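# Lift the ball off its ring with both hands

## Task

Grip the ball using both hands, raise it at least three fingers' width above the ring it sits on, and keep it motionless in the air, touching nothing else, at the end. The task fails if any motor of either hand still shows moving in hand_stopped_by at that point.

## Robot and tools

ROBOT. The robot is a humanoid upper body on a stand behind the table's near edge. It has two arms: left_arm, the robot's own left on the +y side, which carries a left hand, and right_arm on the -y side, which carries a right hand. Each hand has six motors, always listed in this order: little, ring, middle, index, thumb_bend, thumb_turn.

WORLD FRAME. All reported poses use one scene frame. The table top is z = 0 and +z is up. +x runs across the table away from the robot, and the near table edge is at x = 0.18 m. The pelvis sits 0.01 to 0.14 m above the table. Each shoulder is about 0.28 m above it and 0.06 m forward, at y = +0.10 (left) or -0.10 (right). A hand point can be at most 0.62 m from its shoulder. The body may be slightly rotated or tilted, and printed positions can be off, more so at long reach.

HAND POINT. This is the spot 0.05 m in front of the palm where index pad and thumb tip meet in a pinch. Its axes: +z along the straightened fingers, +y out of the palm, +x across the palm. On the right hand +x points toward the little finger; on the left hand it points toward the thumb. Straight fingers extend 0.06 to 0.07 m past the point. Sideways the hand extends 0.08 m on the little-finger side, and on the thumb side 0.02 m with the thumb swung in front of the palm or up to 0.09 m otherwise. A wrist bracket on the little-finger side sits 0.03 m beyond the point in +y and 0.11 m out across the palm; it can collide.

ROW LAYOUT. A row is 28 numbers, each between -1 and 1, always covering both arms even if one is idle. Order: left_arm dx, dy, dz, rx, ry, rz, then left_gripper little, ring, middle, index, thumb_bend, thumb_turn, force_limit, speed; then the same 14 for right_arm and right_gripper.

Arm numbers are offsets, not poses. They are measured from the hand point's measured pose when the action starts (for a call's first action, the last pose reported in this scene), in the hand point's own axes. Every row in an action refers to that same start, not to the row before. Scale: 1.0 equals 0.6 m of translation or 180 degrees; rx, ry, rz form a single rotation vector. Each control step the command is clipped to 70 mm and 16 degrees from the measured pose, so large offsets need several actions; after an action the arm only continues to its last clipped pose.

Hand numbers are absolute targets. For the four fingers and thumb_bend, +1 is straight and -1 is fully curled. thumb_turn +1 puts the thumb beside the palm, -1 swings it in front, opposite the fingers. A pinch is roughly index -0.22, thumb_bend -0.75, thumb_turn -0.57. force_limit maps linearly from about 0 N at -1 to 10 N at +1 (15 N for the two thumb motors); it halts closing only. speed maps from near zero at -1 to full at +1, where a full stroke takes 0.6 s. There is no code for 'unchanged': repeat the eight hand numbers of the last row executed for that hand, or before any, its hand_measured six values plus hand_force_limit and hand_speed. A motor only starts when its target changes by 0.01 or more. With the thumb turned fully in front, a hand can wrap objects 0.035 to 0.08 m wide, the object resting on the wrist side of the hand point; turn the thumb before arriving. Close at speed -0.9 or lower for a soft grip.

TOOLS.
execute_actions(actions): a list of actions, each a table of up to 15 rows; each row lasts one step of 1/30 s and a shorter table repeats its final row to fill 15 steps (0.5 s). An empty list just returns state and images.
move(target, speed, blocking): target is one 28-number row as above, offsets taken from the pose in the latest result that shows one. Each hand point travels a straight line; speed is the path's top speed in m/s, 0.002 to 0.5, default 0.25, with turning capped at twice that in rad/s. Paths last 0.5 to 10 s and are cut at 10 s. Hand numbers are sent at the start. Paths ignore obstacles and the other arm, and a nearly straight arm may overshoot the speed. With blocking=false the result comes after 0.5 s; no further rows or moves are accepted until a result shows the end, so use wait(0) or stop.
wait(seconds): 0 to 10, arms hold their last command.
stop(): brakes a running move; it needs room.
zoom_image(camera, region): camera is cam_head, cam_high, cam_left_wrist or cam_right_wrist; region [x0, y0, x1, y1] in image pixels, at most 504 by 504.
show_instructions(): shows the reference pages (here a five-finger left hand page).
finished_scene(scene): ends the given scene number; irreversible.

RESULTS. The state line gives each arm's hand point position (m) and quaternion wxyz in the world frame. 'Hand target' lines show where each arm is now being driven. 'pose unreachable' means a clearance check altered or blocked that arm's command. The move: line reports the ending (done, off_target, moving, held, fault), limits (paced = pose clipped, held = steps blocked, after which the arm may jump fast), and each hand point's distance from its target. hand_measured, hand_stopped_by (moving, target, force, stalled, fault) and hand_load_n (positive when pushed open) list six values in motor order; hand_force_limit and hand_speed echo your settings. A lost grip shows as loads near zero. Cameras: cam_head and cam_high 672x504, the two fisheye wrist cameras 616x616; calibration is supplied.

CAUTIONS. Do not let arms, hands, wrists or brackets collide or press on each other. Keep everything on the table. Joint load limits are 23 N m, wrist pitch and yaw 4.6 N m, including held weight; exceeding one halts that arm for 10 s. MOTOR HOT appears at 90 °C; at 120 °C an OVER-TEMPERATURE FAULT drops the arm. Loose objects may get brief nudges. Touch gently and slowly, since faster moves and deeper targets press harder, and make sure every finger motor has settled before finishing.

Each tool is called by a JSON object that holds its "api" and its "payload", one argument or row to a line.

Reference images:

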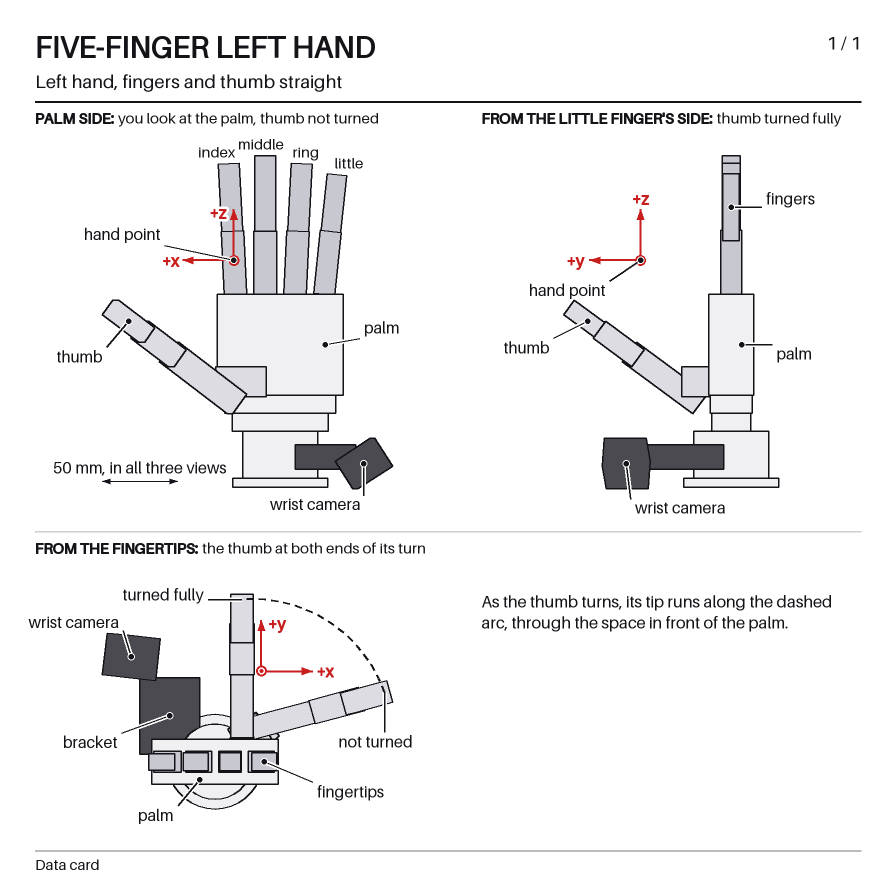

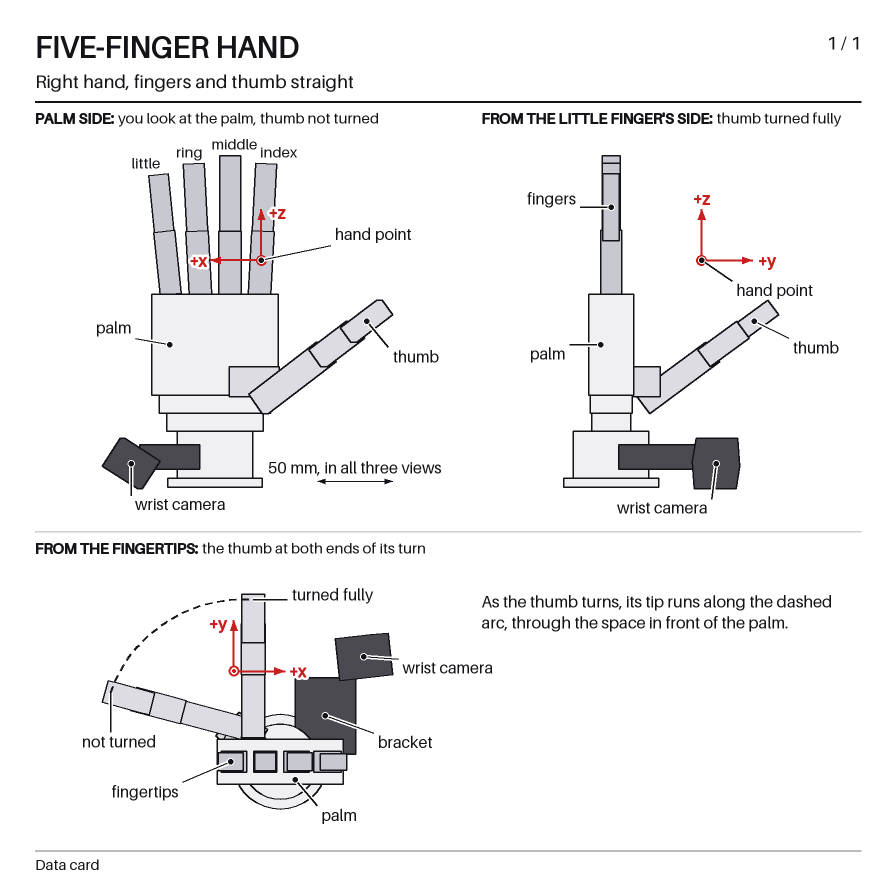

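## Session

{"api": "execute_actions", "payload": {
  "actions": []
}}

Scene clock: 0.00 s.
left_arm: end_effector_position=(+0.1100, +0.1829, +0.4435) hand_measured=(+1.000, +1.000, +1.000, +1.000, +1.000, +1.000) hand_load_n=(+0.0, +0.0, +0.0, +0.0, +0.0, +0.0) hand_stopped_by=(target, target, target, target, target, target) hand_force_limit=0.00 hand_speed=-0.80 end_effector_quat_wxyz=(+0.099, +0.044, -0.033, +0.994) | right_arm: end_effector_position=(+0.1798, -0.1086, +0.4386) hand_measured=(+1.000, +1.000, +1.000, +1.000, +1.000, +1.000) hand_load_n=(+0.0, +0.0, +0.0, +0.0, +0.0, +0.0) hand_stopped_by=(target, target, target, target, target, target) hand_force_limit=0.00 hand_speed=-0.80 end_effector_quat_wxyz=(+0.982, -0.165, +0.043, +0.077)
Joint positions: left_arm=[-0.035  0.565  0.115 -0.602 -0.749 -1.111 -0.202] | right_arm=[-0.156 -0.543 -0.319 -0.442  0.628 -1.015  0.328]
Joint velocities: left_arm=[ 0.008 -0.009  0.006 -0.003  0.     0.     0.   ] | right_arm=[ 0.    -0.008  0.021 -0.015  0.005  0.     0.   ]
Hand target (left_arm): +0.110, +0.183, +0.443; +0.099, +0.044, -0.033, +0.994
Hand target (right_arm): +0.180, -0.109, +0.439; +0.982, -0.165, +0.043, +0.077

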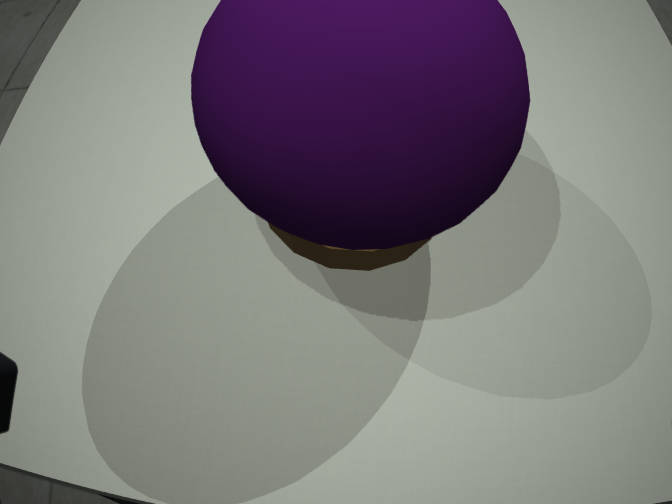

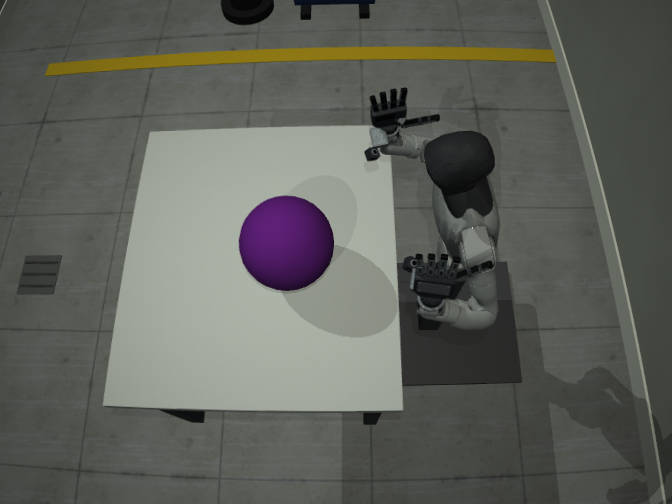

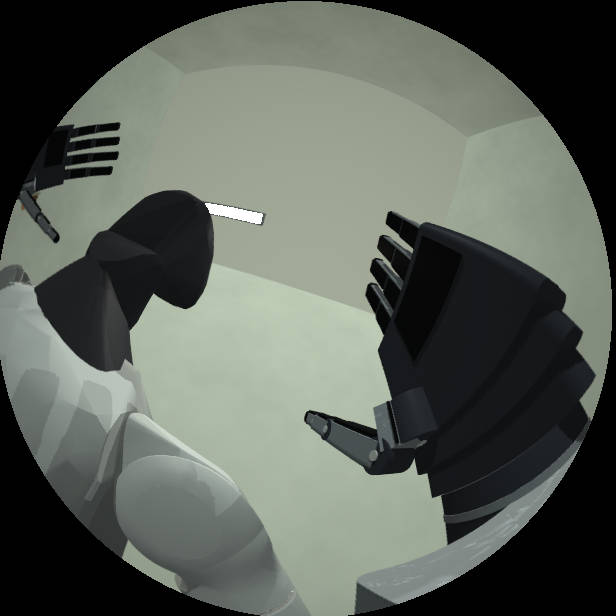

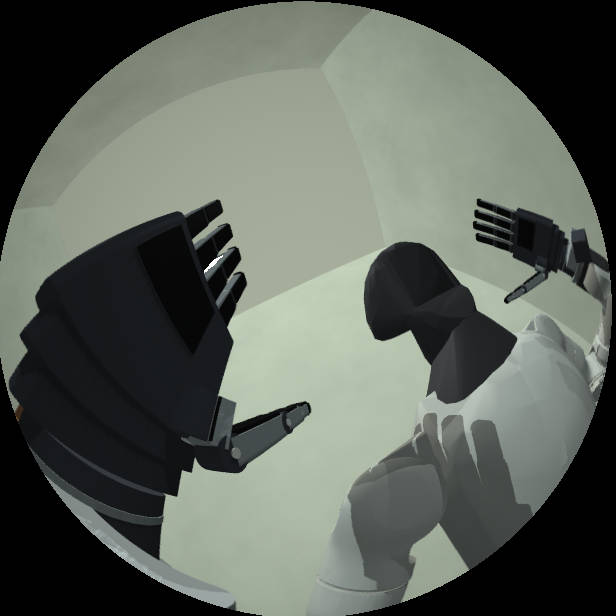

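{"api": "move", "payload": {
  "target": [-0.670,-0.112,-0.435,0.122,-0.621,-0.071,1,1,1,1,1,1,0,-0.8,0.563,0.033,-0.435,0.158,0.609,0.166,1,1,1,1,1,1,0,-0.8],
  "speed": 0.3
}}

Scene clock: 46.00 s.
left_arm: end_effector_position=(+0.4938, +0.1979, +0.1550) hand_measured=(+1.000, +1.000, +1.000, +1.000, +1.000, +1.000) hand_load_n=(+0.0, +0.0, +0.0, +0.0, +0.0, +0.0) hand_stopped_by=(target, target, target, target, target, target) hand_force_limit=0.00 hand_speed=-0.80 end_effector_quat_wxyz=(+0.106, +0.857, +0.070, +0.499) | right_arm: end_effector_position=(+0.4921, -0.1186, +0.1527) hand_measured=(+1.000, +1.000, +1.000, +1.000, +1.000, +1.000) hand_load_n=(+0.0, +0.0, +0.0, +0.0, +0.0, +0.0) hand_stopped_by=(target, target, target, target, target, target) hand_force_limit=0.00 hand_speed=-0.80 end_effector_quat_wxyz=(+0.496, +0.055, +0.856, +0.131)
Joint positions: left_arm=[-0.862  0.831 -0.412  0.402 -1.228  0.516  0.105] | right_arm=[-0.495 -0.753  0.046  0.067  1.188  0.588 -0.282]
Joint velocities: left_arm=[ 0.002  0.     0.002  0.002 -0.02   0.     0.   ] | right_arm=[ 0.008  0.005 -0.008  0.011  0.     0.     0.   ]
Hand target (left_arm): +0.494, +0.197, +0.154; +0.106, +0.858, +0.068, +0.499
Hand target (right_arm): +0.492, -0.117, +0.152; +0.494, +0.054, +0.858, +0.133
Off the commanded pose (left_arm): 0.009 m, 1 deg.
Off the commanded pose (right_arm): 0.012 m, 2 deg.
move: off_target (left_arm, right_arm)
camera_calibration (this result's frames):
cam_left_wrist: T_world_to_cam=[[-0.0239224, 0.926069, -0.376595, -0.115165], [0.0083332, 0.376875, 0.926227, -0.21776], [0.999679, 0.0190193, -0.0167329, -0.360511], [0, 0, 0, 1]] pos_world=[0.359455, 0.195576, 0.152292]
cam_right_wrist: T_world_to_cam=[[0.00160319, 0.911046, 0.412302, 0.0442192], [-0.107168, -0.409771, 0.905871, -0.142253], [0.99424, -0.0456378, 0.096978, -0.382125], [0, 0, 0, 1]] pos_world=[0.364608, -0.116016, 0.147689]

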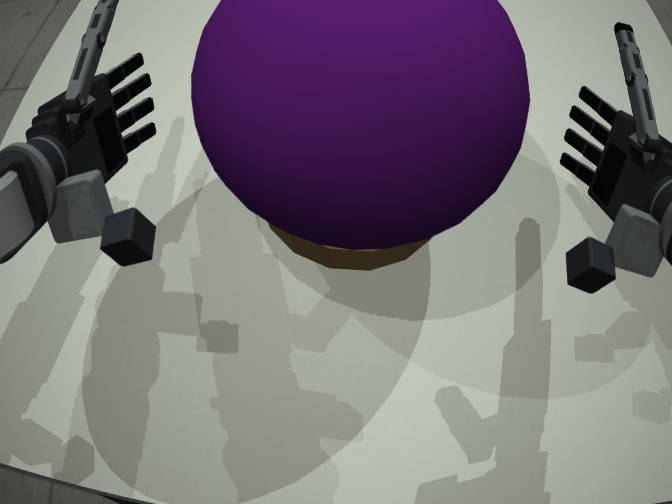

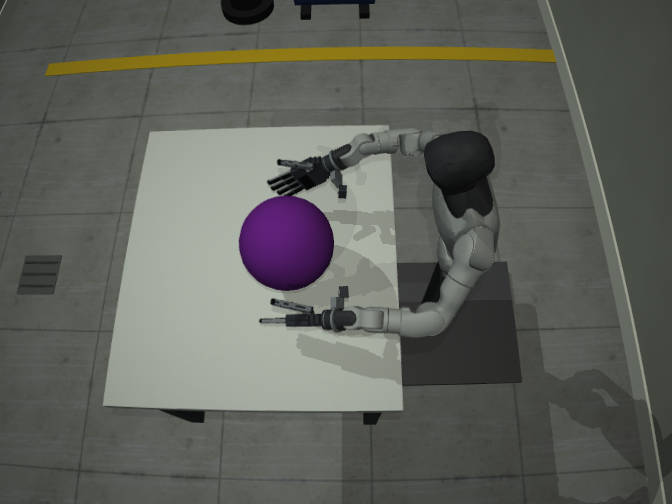

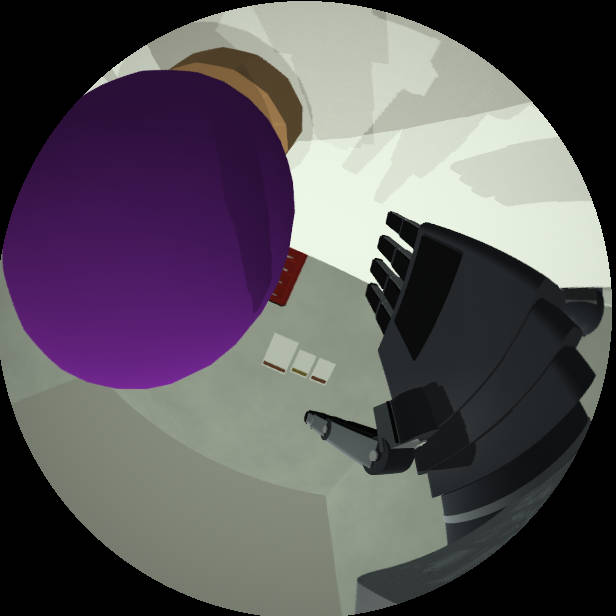

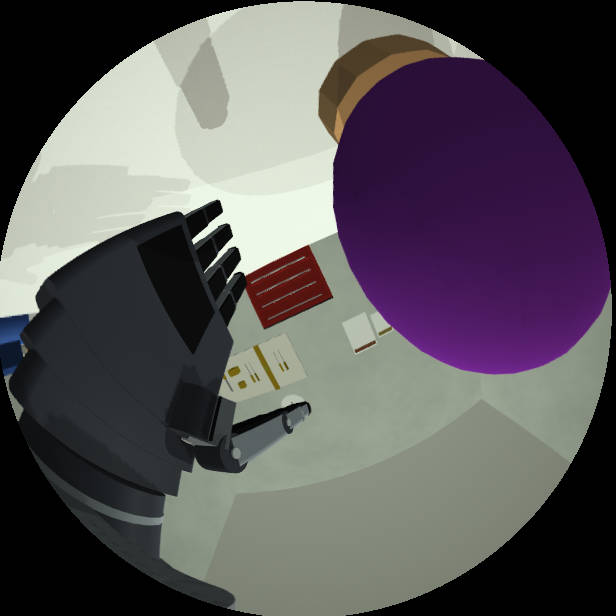

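{"api": "move", "payload": {
  "target": [-0.031,0.131,0.038,0,0,0,1,1,1,1,1,1,0,-0.8,0.027,0.142,0.049,0,0,0,1,1,1,1,1,1,0,-0.8],
  "speed": 0.06
}}

Scene clock: 63.83 s.
left_arm: end_effector_position=(+0.5071, +0.1297, +0.1477) hand_measured=(+1.000, +1.000, +1.000, +1.000, +1.000, +1.000) hand_load_n=(+0.0, +0.0, +0.0, +0.0, +0.0, +0.0) hand_stopped_by=(target, target, target, target, target, target) hand_force_limit=0.00 hand_speed=-0.80 end_effector_quat_wxyz=(+0.088, +0.857, +0.076, +0.501) | right_arm: end_effector_position=(+0.5098, -0.0398, +0.1477) hand_measured=(+1.000, +1.000, +1.000, +1.000, +1.000, +1.000) hand_load_n=(+0.0, +0.0, +0.0, +0.0, +0.0, +0.0) hand_stopped_by=(target, target, target, target, target, target) hand_force_limit=0.00 hand_speed=-0.80 end_effector_quat_wxyz=(+0.497, +0.063, +0.857, +0.119)
Joint positions: left_arm=[-0.907  0.614 -0.471  0.319 -1.193  0.493  0.406] | right_arm=[-0.68  -0.499  0.2    0.102  1.094  0.555 -0.547]
Joint velocities: left_arm=[-0.018  0.012  0.005 -0.003 -0.003  0.     0.   ] | right_arm=[-0.009  0.     0.008 -0.008  0.012  0.     0.   ]
Hand target (left_arm): +0.506, +0.115, +0.152; +0.105, +0.856, +0.067, +0.503
Hand target (right_arm): +0.508, -0.029, +0.152; +0.499, +0.057, +0.855, +0.132
Off the commanded pose (left_arm): 0.015 m, 2 deg.
Off the commanded pose (right_arm): 0.012 m, 2 deg.
move: off_target (left_arm, right_arm)
camera_calibration (this result's frames):
cam_left_wrist: T_world_to_cam=[[-0.0528961, 0.934442, -0.352166, -0.0444943], [-0.00220358, 0.35255, 0.93579, -0.178356], [0.998598, 0.0502757, -0.0165894, -0.376152], [0, 0, 0, 1]] pos_world=[0.372878, 0.123368, 0.144995]
cam_right_wrist: T_world_to_cam=[[0.026326, 0.915702, 0.400994, -0.0362539], [-0.115851, -0.395636, 0.911071, -0.0993241], [0.992918, -0.0704403, 0.0956692, -0.395768], [0, 0, 0, 1]] pos_world=[0.382413, -0.0339764, 0.142892]

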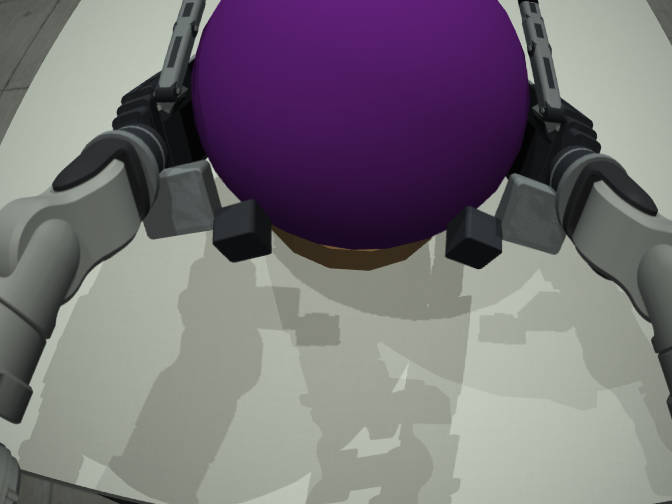

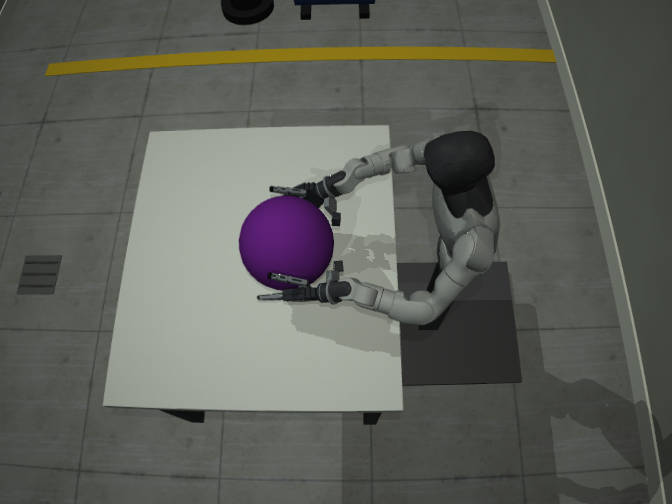

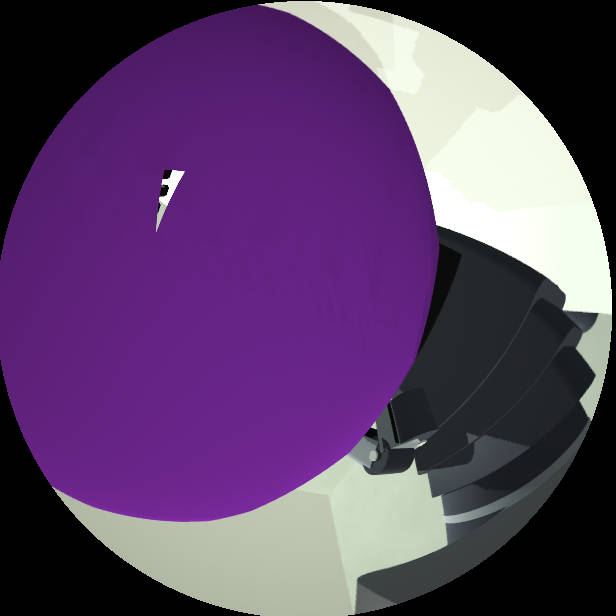

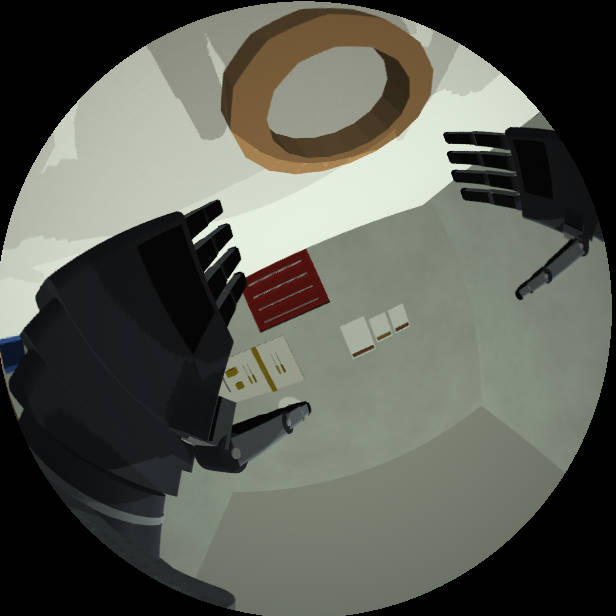

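{"api": "execute_actions", "payload": {
  "actions": [
    [[0,0.03,0,0,0,0,0.3,0.3,0.3,0.3,1,0.3,-0.4,-0.7,0,0.03,-0.008,0,0,0,0.3,0.3,0.3,0.3,1,0.3,-0.4,-0.7]],
    [[0,0.03,0,0,0,0,0.3,0.3,0.3,0.3,1,0.3,-0.4,-0.7,0,0.03,0,0,0,0,0.3,0.3,0.3,0.3,1,0.3,-0.4,-0.7]]
  ]
}}

Scene clock: 71.13 s.
left_arm: end_effector_position=(+0.5139, +0.1401, +0.1504) hand_measured=(+0.552, +0.552, +0.552, +0.552, +1.000, +0.760) hand_load_n=(+0.0, +0.0, +0.0, +0.0, +0.0, +3.5) hand_stopped_by=(moving, moving, moving, moving, target, force) hand_force_limit=-0.40 hand_speed=-0.70 end_effector_quat_wxyz=(+0.040, +0.856, +0.109, +0.504) | right_arm: end_effector_position=(+0.5148, -0.0482, +0.1511) hand_measured=(+0.552, +0.552, +0.552, +0.552, +1.000, +0.746) hand_load_n=(+0.0, +0.0, +0.0, +0.0, +0.0, +3.5) hand_stopped_by=(moving, moving, moving, moving, target, force) hand_force_limit=-0.40 hand_speed=-0.70 end_effector_quat_wxyz=(+0.501, +0.095, +0.857, +0.072)
Joint positions: left_arm=[-0.923  0.581 -0.464  0.293 -1.193  0.497  0.575] | right_arm=[-0.701 -0.46   0.199  0.066  1.087  0.566 -0.721]
Joint velocities: left_arm=[-0.005  0.006 -0.005 -0.003 -0.02   0.     0.001] | right_arm=[-0.008 -0.012  0.    -0.018 -0.003  0.     0.   ]
Hand target (left_arm): +0.512, +0.118, +0.153; +0.062, +0.857, +0.093, +0.503
Hand target (right_arm): +0.511, -0.028, +0.156; +0.501, +0.081, +0.857, +0.093
Off the commanded pose (left_arm): 0.023 m, 3 deg.
Off the commanded pose (right_arm): 0.021 m, 3 deg.
camera_calibration (this result's frames):
cam_left_wrist: T_world_to_cam=[[-0.154004, 0.939435, -0.306176, -0.0085378], [-0.0297943, 0.305317, 0.951785, -0.166192], [0.987621, 0.155701, -0.0190302, -0.392148], [0, 0, 0, 1]] pos_world=[0.381028, 0.11982, 0.148103]
cam_right_wrist: T_world_to_cam=[[0.123273, 0.926843, 0.354635, -0.0724333], [-0.146834, -0.336392, 0.930204, -0.0892521], [0.98145, -0.166741, 0.0946239, -0.400231], [0, 0, 0, 1]] pos_world=[0.388631, -0.0296244, 0.146582]

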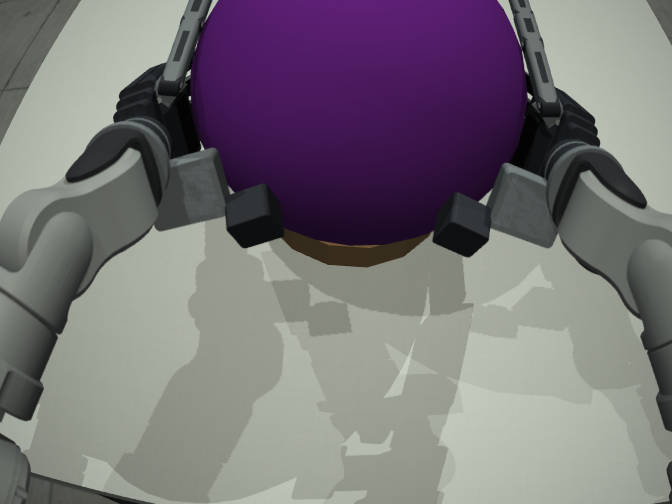

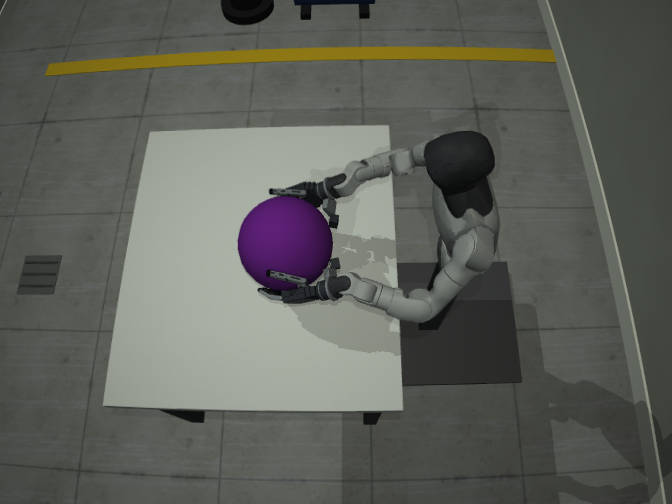

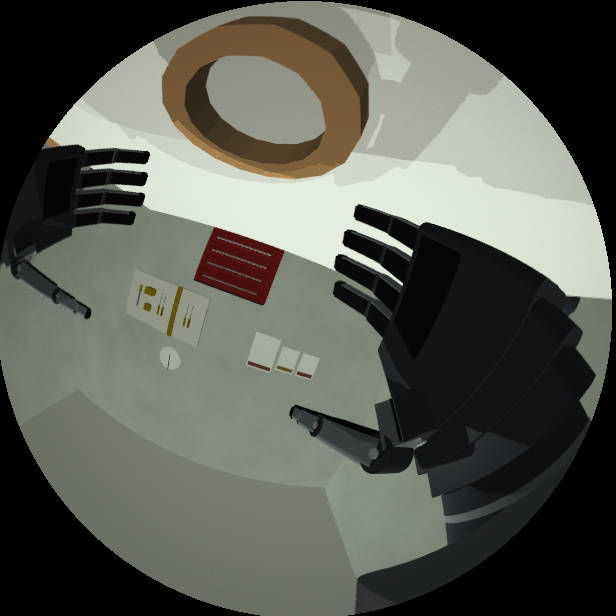

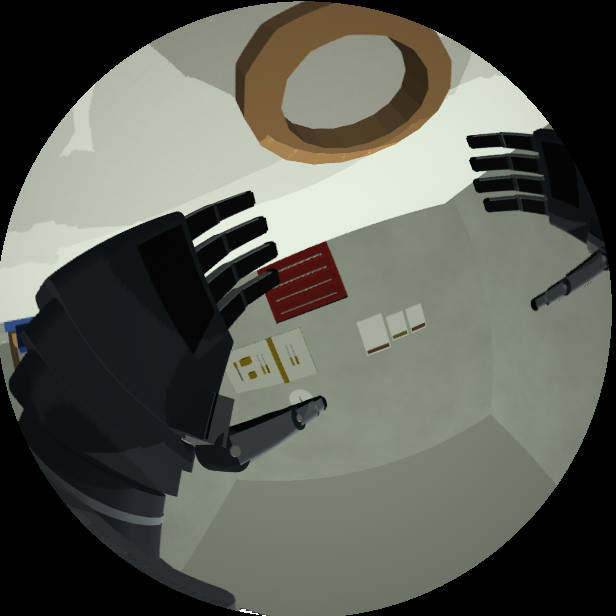

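{"api": "execute_actions", "payload": {
  "actions": []
}}

Scene clock: 74.80 s.
left_arm: end_effector_position=(+0.5141, +0.1414, +0.1498) hand_measured=(+0.452, +0.520, +0.504, +0.422, +1.000, +0.760) hand_load_n=(+0.0, +0.0, +0.0, +5.5, +0.0, +1.0) hand_stopped_by=(force, force, force, force, target, force) hand_force_limit=-0.40 hand_speed=-0.70 end_effector_quat_wxyz=(+0.035, +0.856, +0.109, +0.504) | right_arm: end_effector_position=(+0.5152, -0.0498, +0.1499) hand_measured=(+0.420, +0.502, +0.486, +0.404, +1.000, +0.746) hand_load_n=(+1.5, +0.0, +0.0, +4.5, +0.0, +1.5) hand_stopped_by=(force, force, force, force, target, force) hand_force_limit=-0.40 hand_speed=-0.70 end_effector_quat_wxyz=(+0.501, +0.095, +0.857, +0.066)
Joint positions: left_arm=[-0.924  0.581 -0.465  0.294 -1.188  0.497  0.581] | right_arm=[-0.701 -0.46   0.201  0.068  1.081  0.567 -0.726]
Joint velocities: left_arm=[ 0.    -0.003 -0.003  0.012 -0.009  0.     0.   ] | right_arm=[-0.006 -0.003 -0.014  0.014 -0.006  0.     0.   ]
Hand target (left_arm): +0.512, +0.118, +0.153; +0.062, +0.857, +0.093, +0.503
Hand target (right_arm): +0.511, -0.028, +0.156; +0.501, +0.081, +0.857, +0.093
Off the commanded pose (left_arm): 0.025 m, 4 deg.
Off the commanded pose (right_arm): 0.023 m, 3 deg.
camera_calibration (this result's frames):
cam_left_wrist: T_world_to_cam=[[-0.158924, 0.941221, -0.298072, -0.00889927], [-0.0302136, 0.297131, 0.954359, -0.16495], [0.986828, 0.160677, -0.0187836, -0.392871], [0, 0, 0, 1]] pos_world=[0.381298, 0.120513, 0.147389]
cam_right_wrist: T_world_to_cam=[[0.128423, 0.929534, 0.34565, -0.071791], [-0.147351, -0.326783, 0.933542, -0.088306], [0.980712, -0.17082, 0.0950012, -0.400618], [0, 0, 0, 1]] pos_world=[0.389099, -0.0305585, 0.145311]

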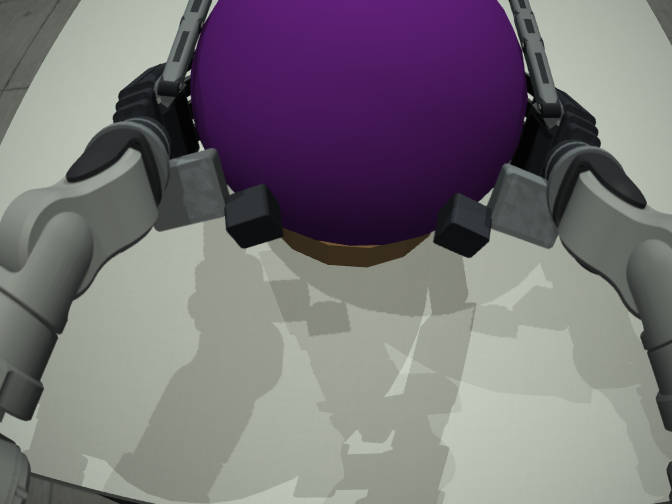

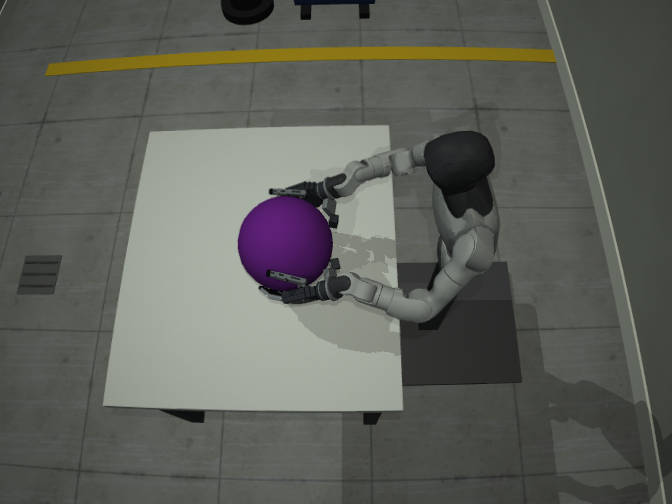

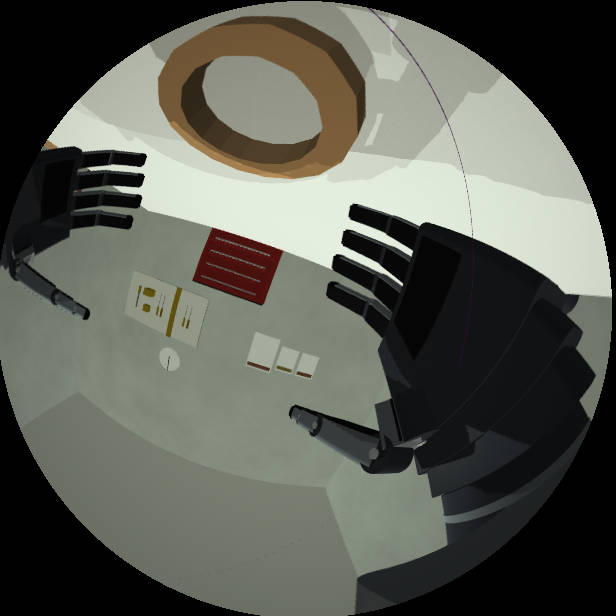

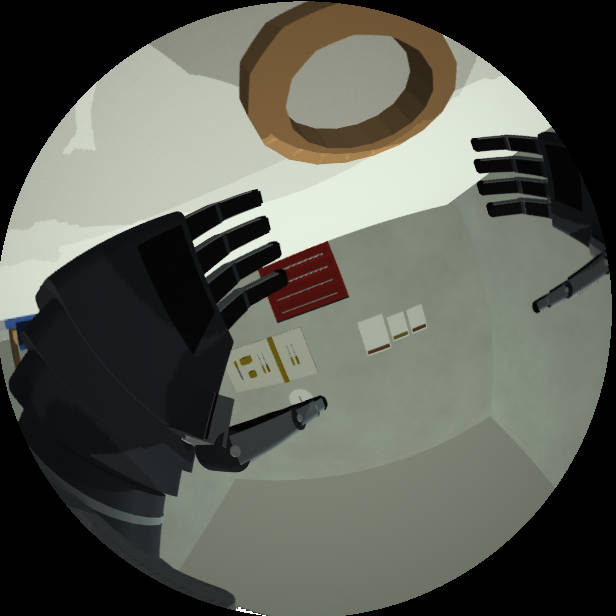

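{"api": "execute_actions", "payload": {
  "actions": [
    [[0.004,0.043,-0.010,-0.025,0,0,0.3,0.3,0.3,0.3,1,0.3,-0.4,-0.7,-0.004,0.043,-0.010,-0.025,0,0,0.3,0.3,0.3,0.3,1,0.3,-0.4,-0.7],[0.008,0.044,-0.013,-0.025,0,0,0.3,0.3,0.3,0.3,1,0.3,-0.4,-0.7,-0.008,0.044,-0.013,-0.025,0,0,0.3,0.3,0.3,0.3,1,0.3,-0.4,-0.7],[0.012,0.045,-0.015,-0.025,0,0,0.3,0.3,0.3,0.3,1,0.3,-0.4,-0.7,-0.012,0.045,-0.015,-0.025,0,0,0.3,0.3,0.3,0.3,1,0.3,-0.4,-0.7],[0.016,0.046,-0.017,-0.025,0,0,0.3,0.3,0.3,0.3,1,0.3,-0.4,-0.7,-0.016,0.046,-0.017,-0.025,0,0,0.3,0.3,0.3,0.3,1,0.3,-0.4,-0.7],[0.020,0.046,-0.020,-0.025,0,0,0.3,0.3,0.3,0.3,1,0.3,-0.4,-0.7,-0.020,0.046,-0.020,-0.025,0,0,0.3,0.3,0.3,0.3,1,0.3,-0.4,-0.7],[0.024,0.047,-0.022,-0.025,0,0,0.3,0.3,0.3,0.3,1,0.3,-0.4,-0.7,-0.024,0.047,-0.022,-0.025,0,0,0.3,0.3,0.3,0.3,1,0.3,-0.4,-0.7],[0.028,0.048,-0.024,-0.025,0,0,0.3,0.3,0.3,0.3,1,0.3,-0.4,-0.7,-0.028,0.048,-0.024,-0.025,0,0,0.3,0.3,0.3,0.3,1,0.3,-0.4,-0.7],[0.032,0.049,-0.027,-0.025,0,0,0.3,0.3,0.3,0.3,1,0.3,-0.4,-0.7,-0.032,0.049,-0.027,-0.025,0,0,0.3,0.3,0.3,0.3,1,0.3,-0.4,-0.7],[0.036,0.050,-0.029,-0.025,0,0,0.3,0.3,0.3,0.3,1,0.3,-0.4,-0.7,-0.036,0.050,-0.029,-0.025,0,0,0.3,0.3,0.3,0.3,1,0.3,-0.4,-0.7],[0.040,0.051,-0.031,-0.025,0,0,0.3,0.3,0.3,0.3,1,0.3,-0.4,-0.7,-0.040,0.051,-0.031,-0.025,0,0,0.3,0.3,0.3,0.3,1,0.3,-0.4,-0.7],[0.044,0.052,-0.033,-0.025,0,0,0.3,0.3,0.3,0.3,1,0.3,-0.4,-0.7,-0.044,0.052,-0.033,-0.025,0,0,0.3,0.3,0.3,0.3,1,0.3,-0.4,-0.7],[0.048,0.053,-0.036,-0.025,0,0,0.3,0.3,0.3,0.3,1,0.3,-0.4,-0.7,-0.048,0.053,-0.036,-0.025,0,0,0.3,0.3,0.3,0.3,1,0.3,-0.4,-0.7],[0.052,0.054,-0.038,-0.025,0,0,0.3,0.3,0.3,0.3,1,0.3,-0.4,-0.7,-0.052,0.054,-0.038,-0.025,0,0,0.3,0.3,0.3,0.3,1,0.3,-0.4,-0.7],[0.056,0.055,-0.040,-0.025,0,0,0.3,0.3,0.3,0.3,1,0.3,-0.4,-0.7,-0.056,0.055,-0.040,-0.025,0,0,0.3,0.3,0.3,0.3,1,0.3,-0.4,-0.7],[0.060,0.056,-0.042,-0.025,0,0,0.3,0.3,0.3,0.3,1,0.3,-0.4,-0.7,-0.060,0.056,-0.042,-0.025,0,0,0.3,0.3,0.3,0.3,1,0.3,-0.4,-0.7]]
  ]
}}

{"api": "wait", "payload": {
  "seconds": 0.5
}}

Scene clock: 101.73 s.
left_arm: end_effector_position=(+0.5179, +0.1445, +0.1926) hand_measured=(+0.452, +0.520, +0.504, +0.422, +1.000, +0.760) hand_load_n=(+6.5, +0.0, +1.0, +2.0, +0.0, +0.0) hand_stopped_by=(force, force, force, force, target, force) hand_force_limit=-0.40 hand_speed=-0.70 end_effector_quat_wxyz=(+0.038, +0.849, +0.111, +0.515) | right_arm: end_effector_position=(+0.5197, -0.0503, +0.1898) hand_measured=(+0.420, +0.502, +0.486, +0.404, +1.000, +0.746) hand_load_n=(+6.0, +0.0, +0.0, +2.5, +0.0, +0.0) hand_stopped_by=(force, force, force, force, target, force) hand_force_limit=-0.40 hand_speed=-0.70 end_effector_quat_wxyz=(+0.511, +0.095, +0.852, +0.072)
Joint positions: left_arm=[-0.99   0.627 -0.399  0.213 -1.269  0.608  0.659] | right_arm=[-0.772 -0.495  0.133 -0.006  1.176  0.682 -0.815]
Joint velocities: left_arm=[-0.333  0.103  0.238 -0.222 -0.218  0.184  0.244] | right_arm=[-0.373 -0.095 -0.241 -0.222  0.27   0.202 -0.289]
Hand target (left_arm): +0.513, +0.118, +0.199; +0.067, +0.853, +0.089, +0.510
Hand target (right_arm): +0.514, -0.027, +0.200; +0.508, +0.074, +0.853, +0.099
Off the commanded pose (left_arm): 0.030 m, 4 deg.
Off the commanded pose (right_arm): 0.027 m, 4 deg.
camera_calibration (this result's frames):
cam_left_wrist: T_world_to_cam=[[-0.15213, 0.939421, -0.307157, 0.0000585409], [-0.0566436, 0.301977, 0.951631, -0.193083], [0.986736, 0.16217, 0.00727261, -0.401499], [0, 0, 0, 1]] pos_world=[0.385245, 0.123363, 0.186682]
cam_right_wrist: T_world_to_cam=[[0.116946, 0.926641, 0.357296, -0.0820433], [-0.167455, -0.336216, 0.926778, -0.113816], [0.978919, -0.168214, 0.115851, -0.411829], [0, 0, 0, 1]] pos_world=[0.393683, -0.0315175, 0.182507]

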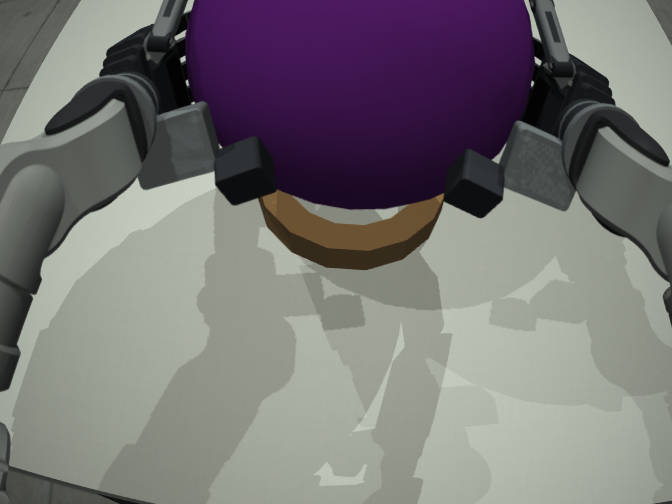

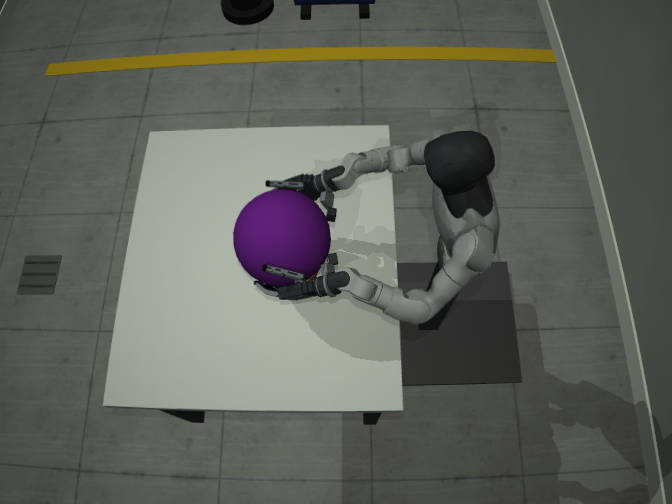

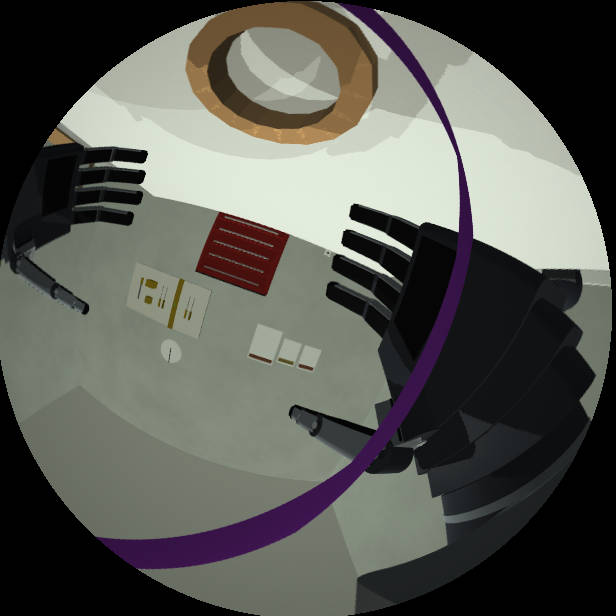

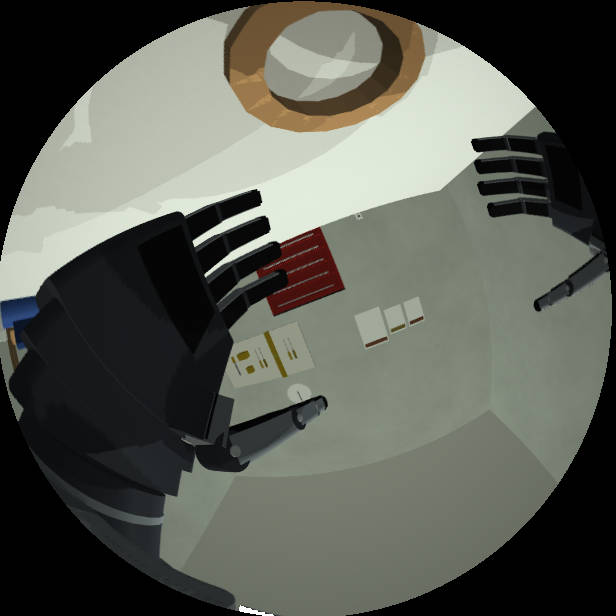

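Scene clock: 102.23 s.
left_arm: end_effector_position=(+0.5182, +0.1450, +0.2000) hand_measured=(+0.454, +0.520, +0.504, +0.422, +1.000, +0.760) hand_load_n=(+7.0, +0.0, +1.0, +1.5, +0.0, +0.0) hand_stopped_by=(force, force, force, force, target, force) hand_force_limit=-0.40 hand_speed=-0.70 end_effector_quat_wxyz=(+0.039, +0.848, +0.113, +0.516) | right_arm: end_effector_position=(+0.5203, -0.0504, +0.1977) hand_measured=(+0.420, +0.502, +0.486, +0.404, +1.000, +0.746) hand_load_n=(+7.0, +0.0, +0.0, +1.5, +0.0, +0.0) hand_stopped_by=(force, force, force, force, target, force) hand_force_limit=-0.40 hand_speed=-0.70 end_effector_quat_wxyz=(+0.512, +0.096, +0.850, +0.073)
Joint positions: left_arm=[-1.003  0.633 -0.386  0.201 -1.287  0.628  0.679] | right_arm=[-0.788 -0.5    0.12  -0.019  1.197  0.703 -0.837]
Joint velocities: left_arm=[0.    0.003 0.005 0.005 0.002 0.    0.   ] | right_arm=[ 0.005 -0.006  0.    -0.003  0.011  0.     0.   ]
Hand target (left_arm): +0.513, +0.118, +0.199; +0.067, +0.853, +0.089, +0.510
Hand target (right_arm): +0.514, -0.027, +0.200; +0.508, +0.074, +0.853, +0.099
Off the commanded pose (left_arm): 0.030 m, 4 deg.
Off the commanded pose (right_arm): 0.026 m, 4 deg.
wait: 0.50 s; no rest
camera_calibration (this result's frames):
cam_left_wrist: T_world_to_cam=[[-0.153725, 0.93819, -0.310109, 0.00354963], [-0.0600095, 0.304396, 0.950653, -0.198714], [0.98629, 0.164749, 0.00950703, -0.402494], [0, 0, 0, 1]] pos_world=[0.385596, 0.123468, 0.193835]
cam_right_wrist: T_world_to_cam=[[0.116398, 0.925744, 0.35979, -0.0851061], [-0.171503, -0.338077, 0.92536, -0.11878], [0.978283, -0.169415, 0.119416, -0.413775], [0, 0, 0, 1]] pos_world=[0.394324, -0.03147, 0.189946]

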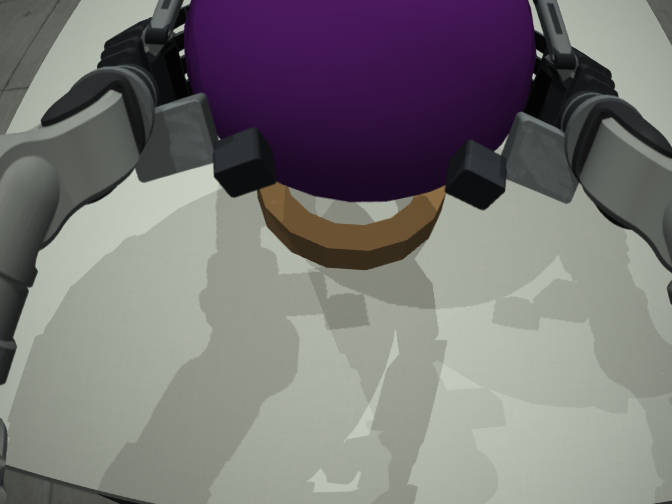

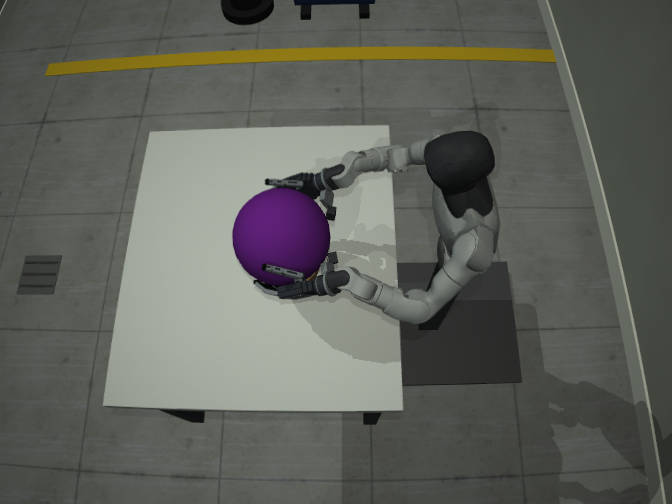

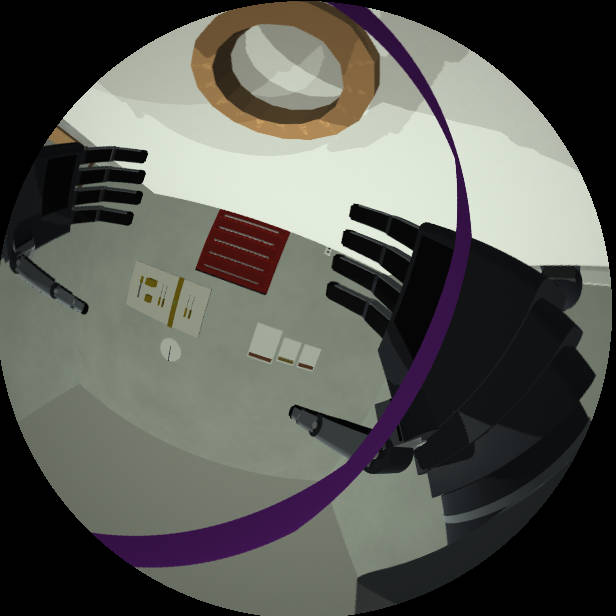

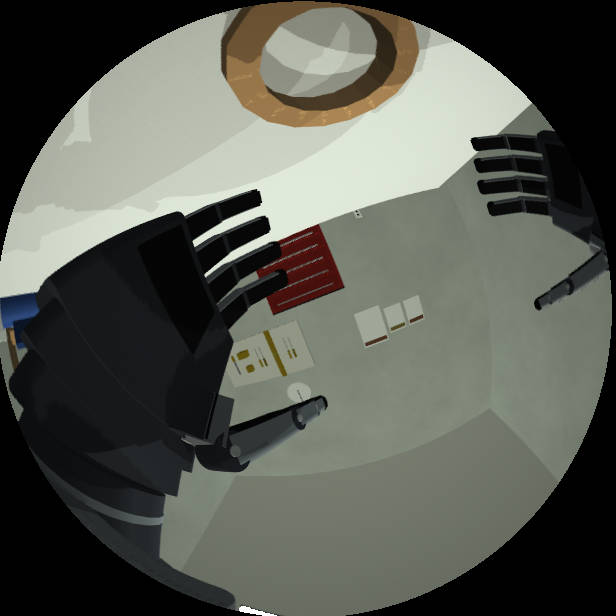

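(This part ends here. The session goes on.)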